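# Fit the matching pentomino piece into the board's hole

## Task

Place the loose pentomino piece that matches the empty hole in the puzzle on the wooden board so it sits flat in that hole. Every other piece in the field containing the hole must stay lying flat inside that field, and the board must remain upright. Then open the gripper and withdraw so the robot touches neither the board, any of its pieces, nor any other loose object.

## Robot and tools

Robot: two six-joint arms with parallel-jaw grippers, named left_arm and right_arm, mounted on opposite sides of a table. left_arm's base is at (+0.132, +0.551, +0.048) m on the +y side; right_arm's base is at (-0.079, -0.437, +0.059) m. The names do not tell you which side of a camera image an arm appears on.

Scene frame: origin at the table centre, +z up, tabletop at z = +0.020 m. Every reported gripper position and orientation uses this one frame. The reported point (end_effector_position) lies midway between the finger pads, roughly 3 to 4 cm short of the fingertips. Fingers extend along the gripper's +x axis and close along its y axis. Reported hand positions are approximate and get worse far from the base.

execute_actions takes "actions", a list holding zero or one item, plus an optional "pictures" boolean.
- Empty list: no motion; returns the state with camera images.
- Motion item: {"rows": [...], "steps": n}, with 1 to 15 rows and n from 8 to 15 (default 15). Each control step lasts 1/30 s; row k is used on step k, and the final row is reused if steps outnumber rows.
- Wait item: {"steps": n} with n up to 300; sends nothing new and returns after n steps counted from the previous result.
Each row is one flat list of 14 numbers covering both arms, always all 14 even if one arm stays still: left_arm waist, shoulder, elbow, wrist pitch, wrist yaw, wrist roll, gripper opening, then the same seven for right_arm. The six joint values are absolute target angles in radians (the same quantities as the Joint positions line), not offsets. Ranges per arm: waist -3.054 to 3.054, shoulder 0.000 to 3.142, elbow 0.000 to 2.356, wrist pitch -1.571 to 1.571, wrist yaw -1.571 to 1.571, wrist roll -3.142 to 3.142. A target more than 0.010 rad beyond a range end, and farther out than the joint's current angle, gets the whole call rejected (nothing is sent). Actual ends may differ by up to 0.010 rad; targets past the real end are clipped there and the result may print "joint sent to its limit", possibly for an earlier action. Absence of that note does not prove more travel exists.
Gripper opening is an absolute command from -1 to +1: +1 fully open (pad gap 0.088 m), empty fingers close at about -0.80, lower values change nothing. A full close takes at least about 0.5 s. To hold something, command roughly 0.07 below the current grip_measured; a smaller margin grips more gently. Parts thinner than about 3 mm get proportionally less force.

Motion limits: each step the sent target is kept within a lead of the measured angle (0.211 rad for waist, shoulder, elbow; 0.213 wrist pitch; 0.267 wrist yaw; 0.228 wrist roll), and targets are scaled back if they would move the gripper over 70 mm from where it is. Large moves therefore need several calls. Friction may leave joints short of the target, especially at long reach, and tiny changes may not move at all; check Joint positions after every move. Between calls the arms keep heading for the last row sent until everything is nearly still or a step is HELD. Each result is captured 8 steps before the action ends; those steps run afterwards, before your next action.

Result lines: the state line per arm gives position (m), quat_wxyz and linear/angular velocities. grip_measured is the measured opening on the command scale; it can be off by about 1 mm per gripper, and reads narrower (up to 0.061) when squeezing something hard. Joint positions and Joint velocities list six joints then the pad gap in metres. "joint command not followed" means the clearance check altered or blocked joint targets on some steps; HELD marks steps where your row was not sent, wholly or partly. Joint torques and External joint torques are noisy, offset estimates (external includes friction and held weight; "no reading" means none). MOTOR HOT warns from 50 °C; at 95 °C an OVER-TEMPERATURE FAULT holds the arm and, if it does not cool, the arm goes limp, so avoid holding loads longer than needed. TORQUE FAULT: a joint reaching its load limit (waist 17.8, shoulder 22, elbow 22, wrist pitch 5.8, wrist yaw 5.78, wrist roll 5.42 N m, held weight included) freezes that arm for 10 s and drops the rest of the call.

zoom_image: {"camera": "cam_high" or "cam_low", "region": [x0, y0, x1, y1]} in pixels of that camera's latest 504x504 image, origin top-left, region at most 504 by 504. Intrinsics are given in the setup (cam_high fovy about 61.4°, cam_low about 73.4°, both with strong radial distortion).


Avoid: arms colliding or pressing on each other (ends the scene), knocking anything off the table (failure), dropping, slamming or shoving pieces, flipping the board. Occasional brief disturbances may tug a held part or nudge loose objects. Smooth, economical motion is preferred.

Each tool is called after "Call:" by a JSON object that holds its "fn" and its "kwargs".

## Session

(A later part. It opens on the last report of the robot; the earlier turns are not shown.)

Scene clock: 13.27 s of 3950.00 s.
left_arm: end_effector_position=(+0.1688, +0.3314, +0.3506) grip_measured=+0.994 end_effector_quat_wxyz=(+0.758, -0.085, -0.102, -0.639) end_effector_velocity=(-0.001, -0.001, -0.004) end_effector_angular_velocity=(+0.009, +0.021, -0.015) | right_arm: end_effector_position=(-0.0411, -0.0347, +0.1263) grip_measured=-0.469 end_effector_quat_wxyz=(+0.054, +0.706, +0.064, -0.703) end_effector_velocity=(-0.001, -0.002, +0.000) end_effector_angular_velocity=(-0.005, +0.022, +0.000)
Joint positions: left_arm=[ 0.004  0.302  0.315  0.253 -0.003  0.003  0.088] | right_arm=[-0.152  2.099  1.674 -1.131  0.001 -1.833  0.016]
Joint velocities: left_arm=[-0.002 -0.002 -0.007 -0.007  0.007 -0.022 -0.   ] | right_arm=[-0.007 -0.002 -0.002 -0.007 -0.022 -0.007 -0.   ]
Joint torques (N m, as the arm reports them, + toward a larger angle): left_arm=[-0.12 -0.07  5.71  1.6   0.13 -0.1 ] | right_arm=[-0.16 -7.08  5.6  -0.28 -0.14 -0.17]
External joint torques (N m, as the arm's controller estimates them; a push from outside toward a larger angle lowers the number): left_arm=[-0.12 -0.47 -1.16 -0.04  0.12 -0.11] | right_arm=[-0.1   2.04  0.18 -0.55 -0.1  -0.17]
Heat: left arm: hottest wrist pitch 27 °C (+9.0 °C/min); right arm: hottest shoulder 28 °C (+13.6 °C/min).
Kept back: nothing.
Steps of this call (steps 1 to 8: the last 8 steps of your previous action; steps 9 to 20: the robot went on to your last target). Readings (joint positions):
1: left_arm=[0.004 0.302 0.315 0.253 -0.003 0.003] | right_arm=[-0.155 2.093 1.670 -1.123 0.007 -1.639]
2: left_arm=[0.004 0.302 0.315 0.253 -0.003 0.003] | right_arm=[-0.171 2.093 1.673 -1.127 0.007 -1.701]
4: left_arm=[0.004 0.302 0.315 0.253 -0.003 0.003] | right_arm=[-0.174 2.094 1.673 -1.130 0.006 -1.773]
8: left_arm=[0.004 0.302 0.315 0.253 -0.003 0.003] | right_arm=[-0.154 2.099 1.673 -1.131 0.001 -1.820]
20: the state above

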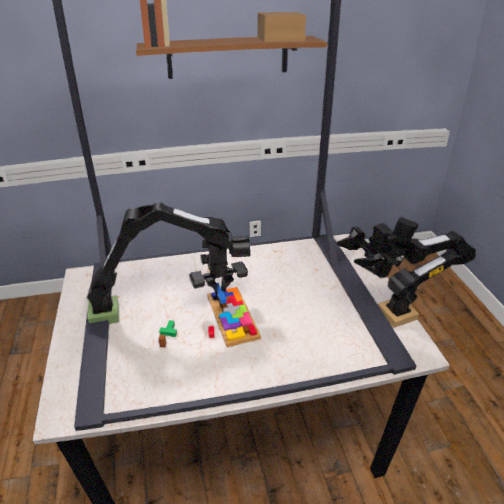

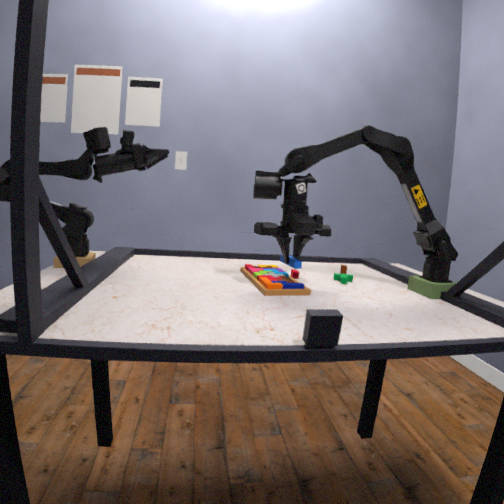

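Call:
{"fn": "execute_actions", "kwargs": {"actions": [{"rows":[[0.004,0.3,0.3,0.252,0,0,1,-0.154,2.145,1.615,-1.04,0,-1.84,-0.65]],"steps":15}]}}

Call:
{"fn": "execute_actions", "kwargs": {"actions": [{"steps":12}], "pictures": true}}

Call:
{"fn": "zoom_image", "kwargs": {"camera": "cam_low", "region": [220, 220, 340, 310]}}

Call:
{"fn": "zoom_image", "kwargs": {"camera": "cam_high", "region": [170, 250, 290, 350]}}

Scene clock: 13.93 s of 3950.00 s.
left_arm: end_effector_position=(+0.1688, +0.3314, +0.3506) grip_measured=+0.994 end_effector_quat_wxyz=(+0.758, -0.085, -0.102, -0.639) end_effector_velocity=(+0.002, -0.002, -0.006) end_effector_angular_velocity=(+0.025, +0.013, +0.008) | right_arm: end_effector_position=(-0.0409, -0.0321, +0.0997) grip_measured=-0.469 end_effector_quat_wxyz=(+0.056, +0.705, +0.062, -0.704) end_effector_velocity=(-0.004, -0.019, -0.066) end_effector_angular_velocity=(-0.128, +0.019, +0.010)
Joint positions: left_arm=[ 0.004  0.302  0.315  0.253 -0.003  0.003  0.088] | right_arm=[-0.152  2.138  1.626 -1.05   0.001 -1.833  0.016]
Joint velocities: left_arm=[ 0.002  0.002 -0.002 -0.022 -0.007 -0.007 -0.   ] | right_arm=[ 0.002  0.105 -0.105  0.081 -0.007 -0.007 -0.   ]
Joint torques (N m, as the arm reports them, + toward a larger angle): left_arm=[-0.12 -0.06  5.73  1.61  0.11 -0.1 ] | right_arm=[-0.14 -8.37  3.6   0.16 -0.08 -0.21]
External joint torques (N m, as the arm's controller estimates them; a push from outside toward a larger angle lowers the number): left_arm=[-0.12 -0.48 -1.14 -0.02  0.11 -0.11] | right_arm=[-0.2   1.96 -2.34 -0.18 -0.02 -0.21]
Heat: left arm: hottest wrist pitch 27 °C (+8.6 °C/min); right arm: hottest shoulder 28 °C (+12.9 °C/min).
Steps of this call (steps 1 to 13: the robot went on to your last target; steps 14 to 20: the first 7 steps of this action). Readings (joint positions):
14: left_arm=[0.004 0.302 0.315 0.253 -0.003 0.003] | right_arm=[-0.152 2.103 1.665 -1.113 0.001 -1.833]
15: left_arm=[0.004 0.302 0.315 0.253 -0.003 0.003] | right_arm=[-0.152 2.105 1.657 -1.085 0.001 -1.833]
17: left_arm=[0.004 0.302 0.315 0.253 -0.003 0.003] | right_arm=[-0.152 2.120 1.644 -1.061 0.001 -1.833]
20: the state above

Scene clock: 14.33 s of 3950.00 s.
left_arm: end_effector_position=(+0.1688, +0.3314, +0.3506) grip_measured=+0.994 end_effector_quat_wxyz=(+0.758, -0.085, -0.102, -0.639) end_effector_velocity=(-0.001, +0.001, +0.001) end_effector_angular_velocity=(-0.009, +0.008, -0.002) | right_arm: end_effector_position=(-0.0408, -0.0315, +0.0979) grip_measured=-0.469 end_effector_quat_wxyz=(+0.056, +0.706, +0.063, -0.704) end_effector_velocity=(+0.002, +0.001, +0.000) end_effector_angular_velocity=(+0.007, -0.008, +0.019)
Joint positions: left_arm=[ 0.004  0.302  0.315  0.253 -0.003  0.003  0.088] | right_arm=[-0.152  2.14   1.623 -1.043  0.001 -1.833  0.016]
Joint velocities: left_arm=[-0.007 -0.002 -0.002  0.007 -0.007 -0.007 -0.   ] | right_arm=[-0.002 -0.002 -0.002  0.007  0.007 -0.022 -0.   ]
Joint torques (N m, as the arm reports them, + toward a larger angle): left_arm=[-0.11 -0.06  5.72  1.61  0.12 -0.1 ] | right_arm=[-0.23 -7.83  3.38  0.04 -0.14 -0.25]
External joint torques (N m, as the arm's controller estimates them; a push from outside toward a larger angle lowers the number): left_arm=[-0.1  -0.38 -1.3  -0.08  0.11 -0.11] | right_arm=[-0.22  1.4  -1.9  -0.22 -0.09 -0.25]
Heat: left arm: hottest wrist pitch 27 °C (+8.4 °C/min); right arm: hottest shoulder 28 °C (+12.6 °C/min).
Kept back: nothing.
Steps of this call (steps 1 to 8: the last 8 steps of your previous action; steps 9 to 12: the robot went on to your last target). Readings (joint positions):
1: left_arm=[0.004 0.302 0.315 0.253 -0.003 0.003] | right_arm=[-0.152 2.140 1.624 -1.048 0.001 -1.833]
2: left_arm=[0.004 0.302 0.315 0.253 -0.003 0.003] | right_arm=[-0.152 2.140 1.623 -1.047 0.001 -1.833]
4: left_arm=[0.004 0.302 0.315 0.253 -0.003 0.003] | right_arm=[-0.152 2.140 1.623 -1.044 0.001 -1.833]
8: left_arm=[0.004 0.302 0.315 0.253 -0.003 0.003] | right_arm=[-0.152 2.140 1.623 -1.043 0.001 -1.833]
12: the state above

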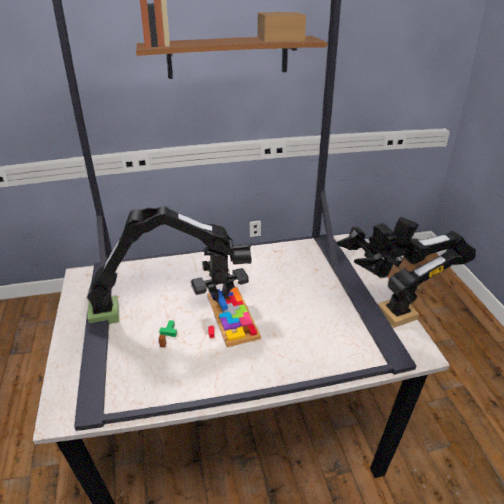

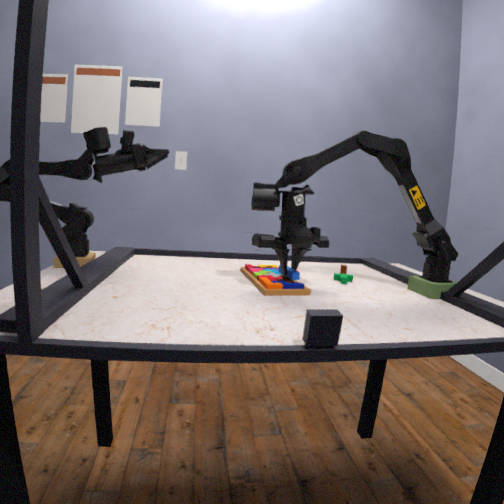

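Region (220, 220, 340, 310) of cam_low's 504x504 image, scaled by 4.200, with more detail than that image has; it fills the top 378 rows of this view, and the rest is white.

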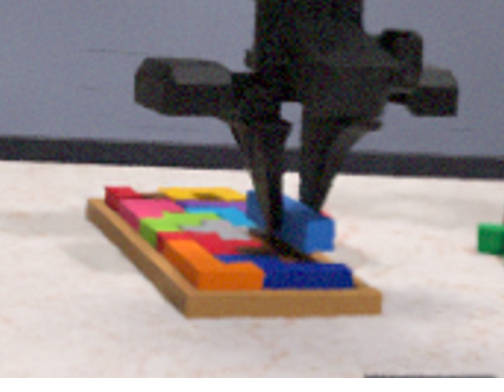

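Region (170, 250, 290, 350) of cam_high's 504x504 image, scaled by 4.200, with more detail than that image has.

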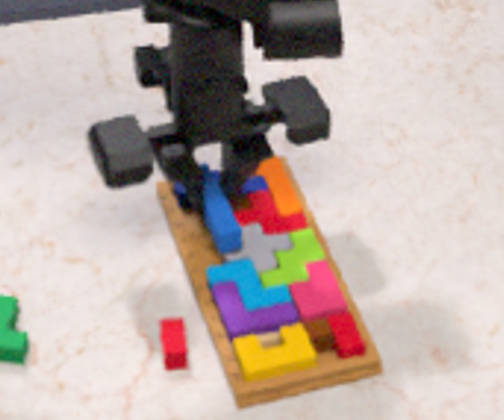

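Call:
{"fn": "execute_actions", "kwargs": {"actions": [{"rows":[[0.004,0.3,0.3,0.252,0,0,1,-0.158,2.10,1.535,-1.01,0,-1.84,-0.65]],"steps":15}]}}

Call:
{"fn": "execute_actions", "kwargs": {"actions": [{"steps":12}], "pictures": true}}

Call:
{"fn": "zoom_image", "kwargs": {"camera": "cam_low", "region": [220, 220, 340, 310]}}

Call:
{"fn": "zoom_image", "kwargs": {"camera": "cam_high", "region": [170, 250, 290, 350]}}

Scene clock: 15.07 s of 3950.00 s.
left_arm: end_effector_position=(+0.1688, +0.3314, +0.3506) grip_measured=+0.994 end_effector_quat_wxyz=(+0.758, -0.085, -0.102, -0.639) end_effector_velocity=(+0.000, +0.001, -0.001) end_effector_angular_velocity=(+0.001, +0.009, +0.003) | right_arm: end_effector_position=(-0.0411, -0.0446, +0.0903) grip_measured=-0.469 end_effector_quat_wxyz=(+0.061, +0.704, +0.055, -0.706) end_effector_velocity=(-0.000, -0.000, +0.023) end_effector_angular_velocity=(+0.081, -0.001, +0.005)
Joint positions: left_arm=[ 0.004  0.302  0.315  0.253 -0.003  0.003  0.088] | right_arm=[-0.156  2.116  1.552 -1.015 -0.002 -1.833  0.016]
Joint velocities: left_arm=[-0.002 -0.007 -0.002 -0.007 -0.007 -0.007 -0.   ] | right_arm=[-0.002 -0.095 -0.051  0.037 -0.007 -0.007 -0.   ]
Joint torques (N m, as the arm reports them, + toward a larger angle): left_arm=[-0.13 -0.05  5.71  1.61  0.12 -0.1 ] | right_arm=[-0.47 -9.15  2.78  0.11 -0.01 -0.24]
External joint torques (N m, as the arm's controller estimates them; a push from outside toward a larger angle lowers the number): left_arm=[-0.12 -0.42 -1.24 -0.05  0.11 -0.11] | right_arm=[-0.55 -0.19 -2.46 -0.11  0.04 -0.24]
Heat: left arm: hottest wrist pitch 27 °C (+8.0 °C/min); right arm: hottest shoulder 28 °C (+11.9 °C/min).
Steps of this call (steps 1 to 15: the robot went on to your last target; steps 16 to 22: the first 7 steps of this action). Readings (joint positions):
16: left_arm=[0.004 0.302 0.315 0.253 -0.003 0.003] | right_arm=[-0.152 2.135 1.607 -1.026 0.001 -1.833]
17: left_arm=[0.004 0.302 0.315 0.253 -0.003 0.003] | right_arm=[-0.152 2.128 1.589 -1.022 0.001 -1.833]
19: left_arm=[0.004 0.302 0.315 0.253 -0.003 0.003] | right_arm=[-0.154 2.121 1.563 -1.022 0.001 -1.833]
22: the state above

Scene clock: 15.47 s of 3950.00 s.
left_arm: end_effector_position=(+0.1688, +0.3314, +0.3506) grip_measured=+0.994 end_effector_quat_wxyz=(+0.758, -0.085, -0.102, -0.639) end_effector_velocity=(+0.001, -0.000, -0.002) end_effector_angular_velocity=(+0.006, +0.010, +0.003) | right_arm: end_effector_position=(-0.0412, -0.0453, +0.0901) grip_measured=-0.469 end_effector_quat_wxyz=(+0.061, +0.704, +0.056, -0.706) end_effector_velocity=(-0.000, -0.002, +0.000) end_effector_angular_velocity=(-0.007, +0.008, +0.005)
Joint positions: left_arm=[ 0.004  0.302  0.315  0.253 -0.003  0.003  0.088] | right_arm=[-0.156  2.113  1.547 -1.013 -0.002 -1.833  0.016]
Joint velocities: left_arm=[-0.002 -0.002 -0.002 -0.007 -0.007 -0.007 -0.   ] | right_arm=[-0.002 -0.002 -0.002 -0.007 -0.007 -0.007 -0.   ]
Joint torques (N m, as the arm reports them, + toward a larger angle): left_arm=[-0.15 -0.03  5.72  1.61  0.11 -0.1 ] | right_arm=[-0.15 -9.43  2.97 -0.08 -0.06 -0.23]
External joint torques (N m, as the arm's controller estimates them; a push from outside toward a larger angle lowers the number): left_arm=[-0.16 -0.43 -1.14 -0.02  0.11 -0.1 ] | right_arm=[-0.15 -0.42 -2.22 -0.3  -0.01 -0.23]
Heat: left arm: hottest wrist pitch 27 °C (+7.8 °C/min); right arm: hottest shoulder 28 °C (+11.6 °C/min).
Kept back: nothing.
Steps of this call (steps 1 to 8: the last 8 steps of your previous action; steps 9 to 12: the robot went on to your last target). Readings (joint positions):
1: left_arm=[0.004 0.302 0.315 0.253 -0.003 0.003] | right_arm=[-0.156 2.113 1.551 -1.014 -0.002 -1.833]
2: left_arm=[0.004 0.302 0.315 0.253 -0.003 0.003] | right_arm=[-0.156 2.113 1.550 -1.013 -0.002 -1.833]
4: left_arm=[0.004 0.302 0.315 0.253 -0.003 0.003] | right_arm=[-0.156 2.113 1.548 -1.013 -0.002 -1.833]
8: left_arm=[0.004 0.302 0.315 0.253 -0.003 0.003] | right_arm=[-0.156 2.113 1.547 -1.013 -0.002 -1.833]
12: the state above

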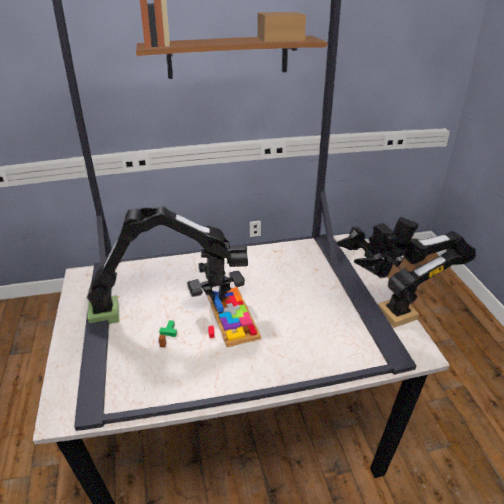

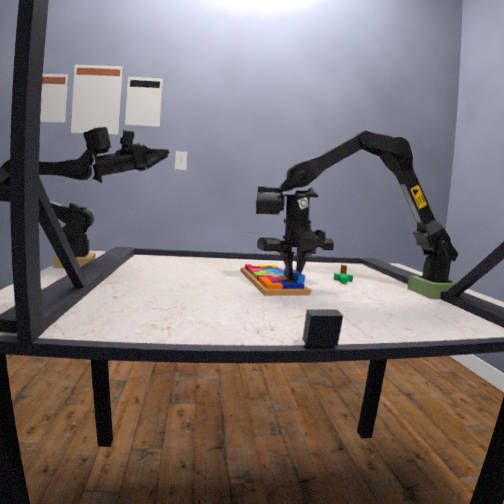

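Region (220, 220, 340, 310) of cam_low's 504x504 image, scaled by 4.200, with more detail than that image has; it fills the top 378 rows of this view, and the rest is white.

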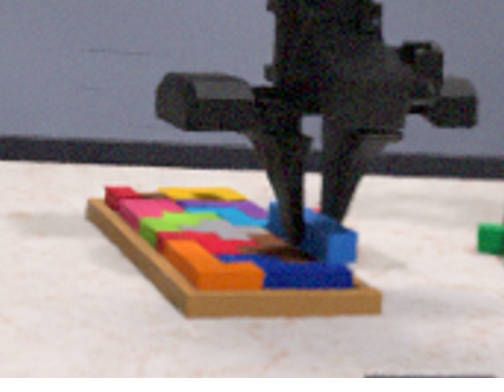

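Region (170, 250, 290, 350) of cam_high's 504x504 image, scaled by 4.200, with more detail than that image has.

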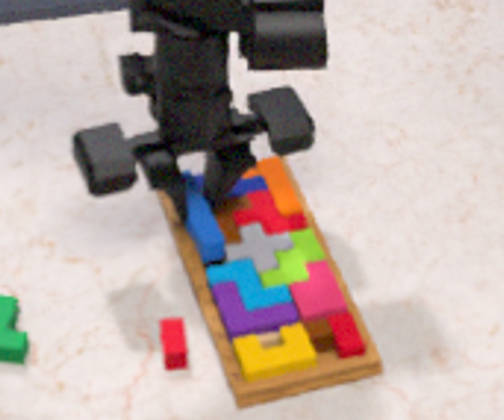

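Call:
{"fn": "execute_actions", "kwargs": {"actions": [{"rows":[[0.004,0.3,0.3,0.252,0,0,1,-0.158,2.10,1.535,-1.01,0,-1.84,-0.3]],"steps":15}]}}

Call:
{"fn": "execute_actions", "kwargs": {"actions": [{"rows":[[0.004,0.3,0.3,0.252,0,0,1,-0.158,2.03,1.56,-1.07,0,-1.84,-0.3],[0.004,0.3,0.3,0.252,0,0,1,-0.158,2.03,1.56,-1.07,0,-1.84,-0.3],[0.004,0.3,0.3,0.252,0,0,1,-0.158,2.03,1.56,-1.07,0,-1.84,-0.3],[0.004,0.3,0.3,0.252,0,0,1,-0.158,2.03,1.56,-1.07,0,-1.84,-0.3],[0.004,0.3,0.3,0.252,0,0,1,0.1,1.8,1.45,-1.07,0,-1.84,-0.3]],"steps":15}]}}

Call:
{"fn": "execute_actions", "kwargs": {"actions": [{"steps":20}], "pictures": true}}

Call:
{"fn": "zoom_image", "kwargs": {"camera": "cam_low", "region": [235, 250, 325, 305]}}

Call:
{"fn": "zoom_image", "kwargs": {"camera": "cam_high", "region": [190, 275, 270, 350]}}

Scene clock: 16.60 s of 3950.00 s.
left_arm: end_effector_position=(+0.1688, +0.3314, +0.3506) grip_measured=+0.994 end_effector_quat_wxyz=(+0.758, -0.085, -0.102, -0.639) end_effector_velocity=(+0.003, -0.002, -0.006) end_effector_angular_velocity=(+0.024, +0.017, +0.017) | right_arm: end_effector_position=(-0.0412, -0.0457, +0.0898) grip_measured=-0.325 end_effector_quat_wxyz=(+0.061, +0.703, +0.055, -0.706) end_effector_velocity=(-0.001, -0.004, -0.001) end_effector_angular_velocity=(-0.010, +0.023, -0.000)
Joint positions: left_arm=[ 0.004  0.302  0.315  0.253 -0.003  0.003  0.088] | right_arm=[-0.156  2.113  1.546 -1.013 -0.002 -1.833  0.023]
Joint velocities: left_arm=[-0.002  0.002 -0.002 -0.022 -0.022 -0.007 -0.   ] | right_arm=[-0.007 -0.002 -0.007 -0.007 -0.022 -0.007  0.013]
Joint torques (N m, as the arm reports them, + toward a larger angle): left_arm=[-0.11 -0.05  5.75  1.6   0.12 -0.1 ] | right_arm=[-0.22 -9.49  3.01 -0.04 -0.01 -0.24]
External joint torques (N m, as the arm's controller estimates them; a push from outside toward a larger angle lowers the number): left_arm=[-0.11 -0.49 -1.09 -0.02  0.12 -0.11] | right_arm=[-0.16 -0.5  -2.19 -0.27  0.04 -0.24]
Heat: left arm: hottest wrist pitch 27 °C (+7.2 °C/min); right arm: hottest shoulder 29 °C (+14.5 °C/min).
Steps of this call (steps 1 to 15: the robot went on to your last target; steps 16 to 27: nothing new was sent; steps 28 to 34: the first 7 steps of this action). Readings (joint positions):
28: left_arm=[0.004 0.302 0.315 0.253 -0.003 0.003] | right_arm=[-0.156 2.113 1.547 -1.013 -0.002 -1.833]
29: left_arm=[0.004 0.302 0.315 0.253 -0.003 0.003] | right_arm=[-0.156 2.113 1.547 -1.013 -0.002 -1.833]
31: left_arm=[0.004 0.302 0.315 0.253 -0.003 0.003] | right_arm=[-0.156 2.113 1.546 -1.013 -0.002 -1.833]
34: the state above

Scene clock: 17.10 s of 3950.00 s.
left_arm: end_effector_position=(+0.1688, +0.3314, +0.3506) grip_measured=+0.994 end_effector_quat_wxyz=(+0.758, -0.085, -0.102, -0.639) end_effector_velocity=(-0.002, -0.001, -0.002) end_effector_angular_velocity=(+0.006, +0.006, -0.011) | right_arm: end_effector_position=(-0.0708, -0.0598, +0.1321) grip_measured=-0.303 end_effector_quat_wxyz=(+0.071, +0.707, +0.100, -0.696) end_effector_velocity=(-0.507, -0.080, +0.305) end_effector_angular_velocity=(+0.673, +0.068, +1.317)
Joint positions: left_arm=[ 0.004  0.302  0.315  0.253 -0.003  0.003  0.088] | right_arm=[-0.077  1.968  1.504 -1.064  0.009 -1.833  0.024]
Joint velocities: left_arm=[-0.002 -0.002 -0.002 -0.007  0.007 -0.007 -0.   ] | right_arm=[ 1.306 -1.145 -0.408 -0.066 -0.081 -0.007 -0.   ]
Joint torques (N m, as the arm reports them, + toward a larger angle): left_arm=[-0.12 -0.06  5.75  1.61  0.12 -0.1 ] | right_arm=[  1.91 -10.23   3.84  -0.01  -0.32  -0.15]
External joint torques (N m, as the arm's controller estimates them; a push from outside toward a larger angle lowers the number): left_arm=[-0.12 -0.46 -1.13 -0.03  0.12 -0.11] | right_arm=[ 0.71 -0.9  -2.47 -0.58 -0.14 -0.16]
Heat: left arm: hottest wrist pitch 27 °C (+7.0 °C/min); right arm: hottest shoulder 29 °C (+14.0 °C/min).
Steps of this call (steps 1 to 8: the last 8 steps of your previous action; steps 9 to 15: the first 7 steps of this action). Readings (joint positions):
9: left_arm=[0.004 0.302 0.315 0.253 -0.003 0.003] | right_arm=[-0.156 2.104 1.546 -1.019 -0.002 -1.833]
10: left_arm=[0.004 0.302 0.315 0.253 -0.003 0.003] | right_arm=[-0.156 2.095 1.546 -1.040 -0.002 -1.833]
12: left_arm=[0.004 0.302 0.315 0.253 -0.003 0.003] | right_arm=[-0.156 2.070 1.546 -1.055 -0.002 -1.833]
15: the state above

Scene clock: 17.77 s of 3950.00 s.
left_arm: end_effector_position=(+0.1688, +0.3314, +0.3506) grip_measured=+0.994 end_effector_quat_wxyz=(+0.758, -0.085, -0.102, -0.639) end_effector_velocity=(+0.001, -0.001, -0.003) end_effector_angular_velocity=(+0.013, -0.003, +0.007) | right_arm: end_effector_position=(-0.1372, -0.0756, +0.1793) grip_measured=-0.303 end_effector_quat_wxyz=(+0.090, +0.692, +0.204, -0.687) end_effector_velocity=(+0.002, -0.002, +0.002) end_effector_angular_velocity=(-0.001, -0.009, +0.004)
Joint positions: left_arm=[ 0.004  0.302  0.315  0.253 -0.003  0.003  0.088] | right_arm=[ 0.1    1.8    1.46  -1.069 -0.001 -1.833  0.024]
Joint velocities: left_arm=[-0.002  0.002 -0.002 -0.007 -0.007  0.007 -0.   ] | right_arm=[-0.002 -0.007 -0.002 -0.007  0.007 -0.007 -0.   ]
Joint torques (N m, as the arm reports them, + toward a larger angle): left_arm=[-0.15 -0.06  5.71  1.61  0.11 -0.11] | right_arm=[-0.24 -6.65  3.66  0.05 -0.04 -0.21]
External joint torques (N m, as the arm's controller estimates them; a push from outside toward a larger angle lowers the number): left_arm=[-0.15 -0.46 -1.18 -0.04  0.11 -0.12] | right_arm=[-0.23  0.79 -2.09 -0.47  0.01 -0.22]
Heat: left arm: hottest wrist pitch 27 °C (+6.8 °C/min); right arm: hottest shoulder 29 °C (+13.5 °C/min).
Kept back: nothing.
Steps of this call (steps 1 to 8: the last 8 steps of your previous action; steps 9 to 20: the robot went on to your last target). Readings (joint positions):
1: left_arm=[0.004 0.302 0.315 0.253 -0.003 0.003] | right_arm=[-0.030 1.930 1.492 -1.064 0.007 -1.833]
2: left_arm=[0.004 0.302 0.315 0.253 -0.003 0.003] | right_arm=[0.017 1.892 1.484 -1.064 0.003 -1.833]
4: left_arm=[0.004 0.302 0.315 0.253 -0.003 0.003] | right_arm=[0.088 1.834 1.477 -1.066 -0.006 -1.833]
8: left_arm=[0.004 0.302 0.315 0.253 -0.003 0.003] | right_arm=[0.108 1.800 1.472 -1.066 -0.004 -1.833]
20: the state above

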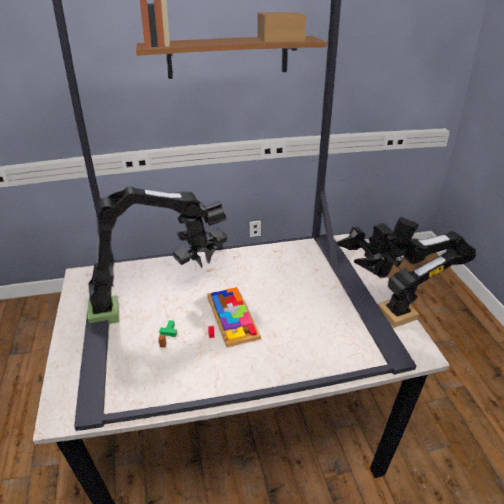

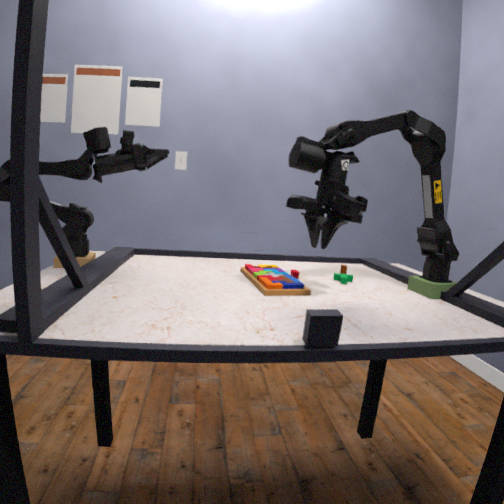

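Region (235, 250, 325, 305) of cam_low's 504x504 image, scaled by 5.600, with more detail than that image has.

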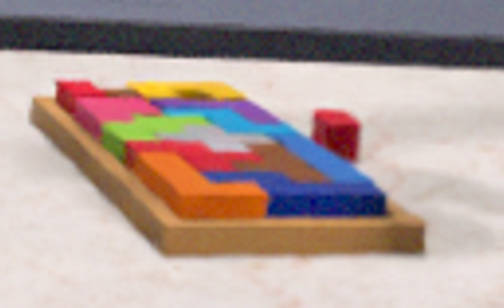

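Region (190, 275, 270, 350) of cam_high's 504x504 image, scaled by 6.300, with more detail than that image has; it fills the top 472 rows of this view, and the rest is white.

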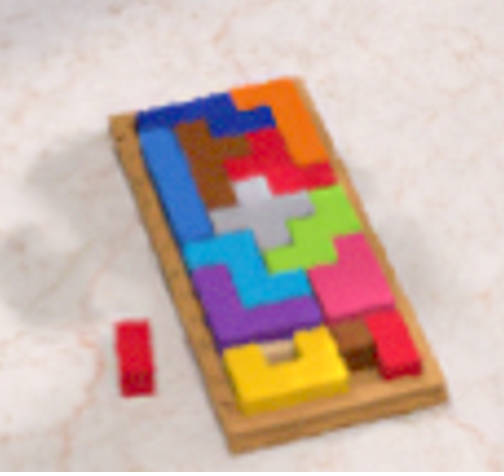

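Flush.

Call:
{"fn": "finished_scene", "kwargs": {"scene": 2}}

The scene is finished: the task was done.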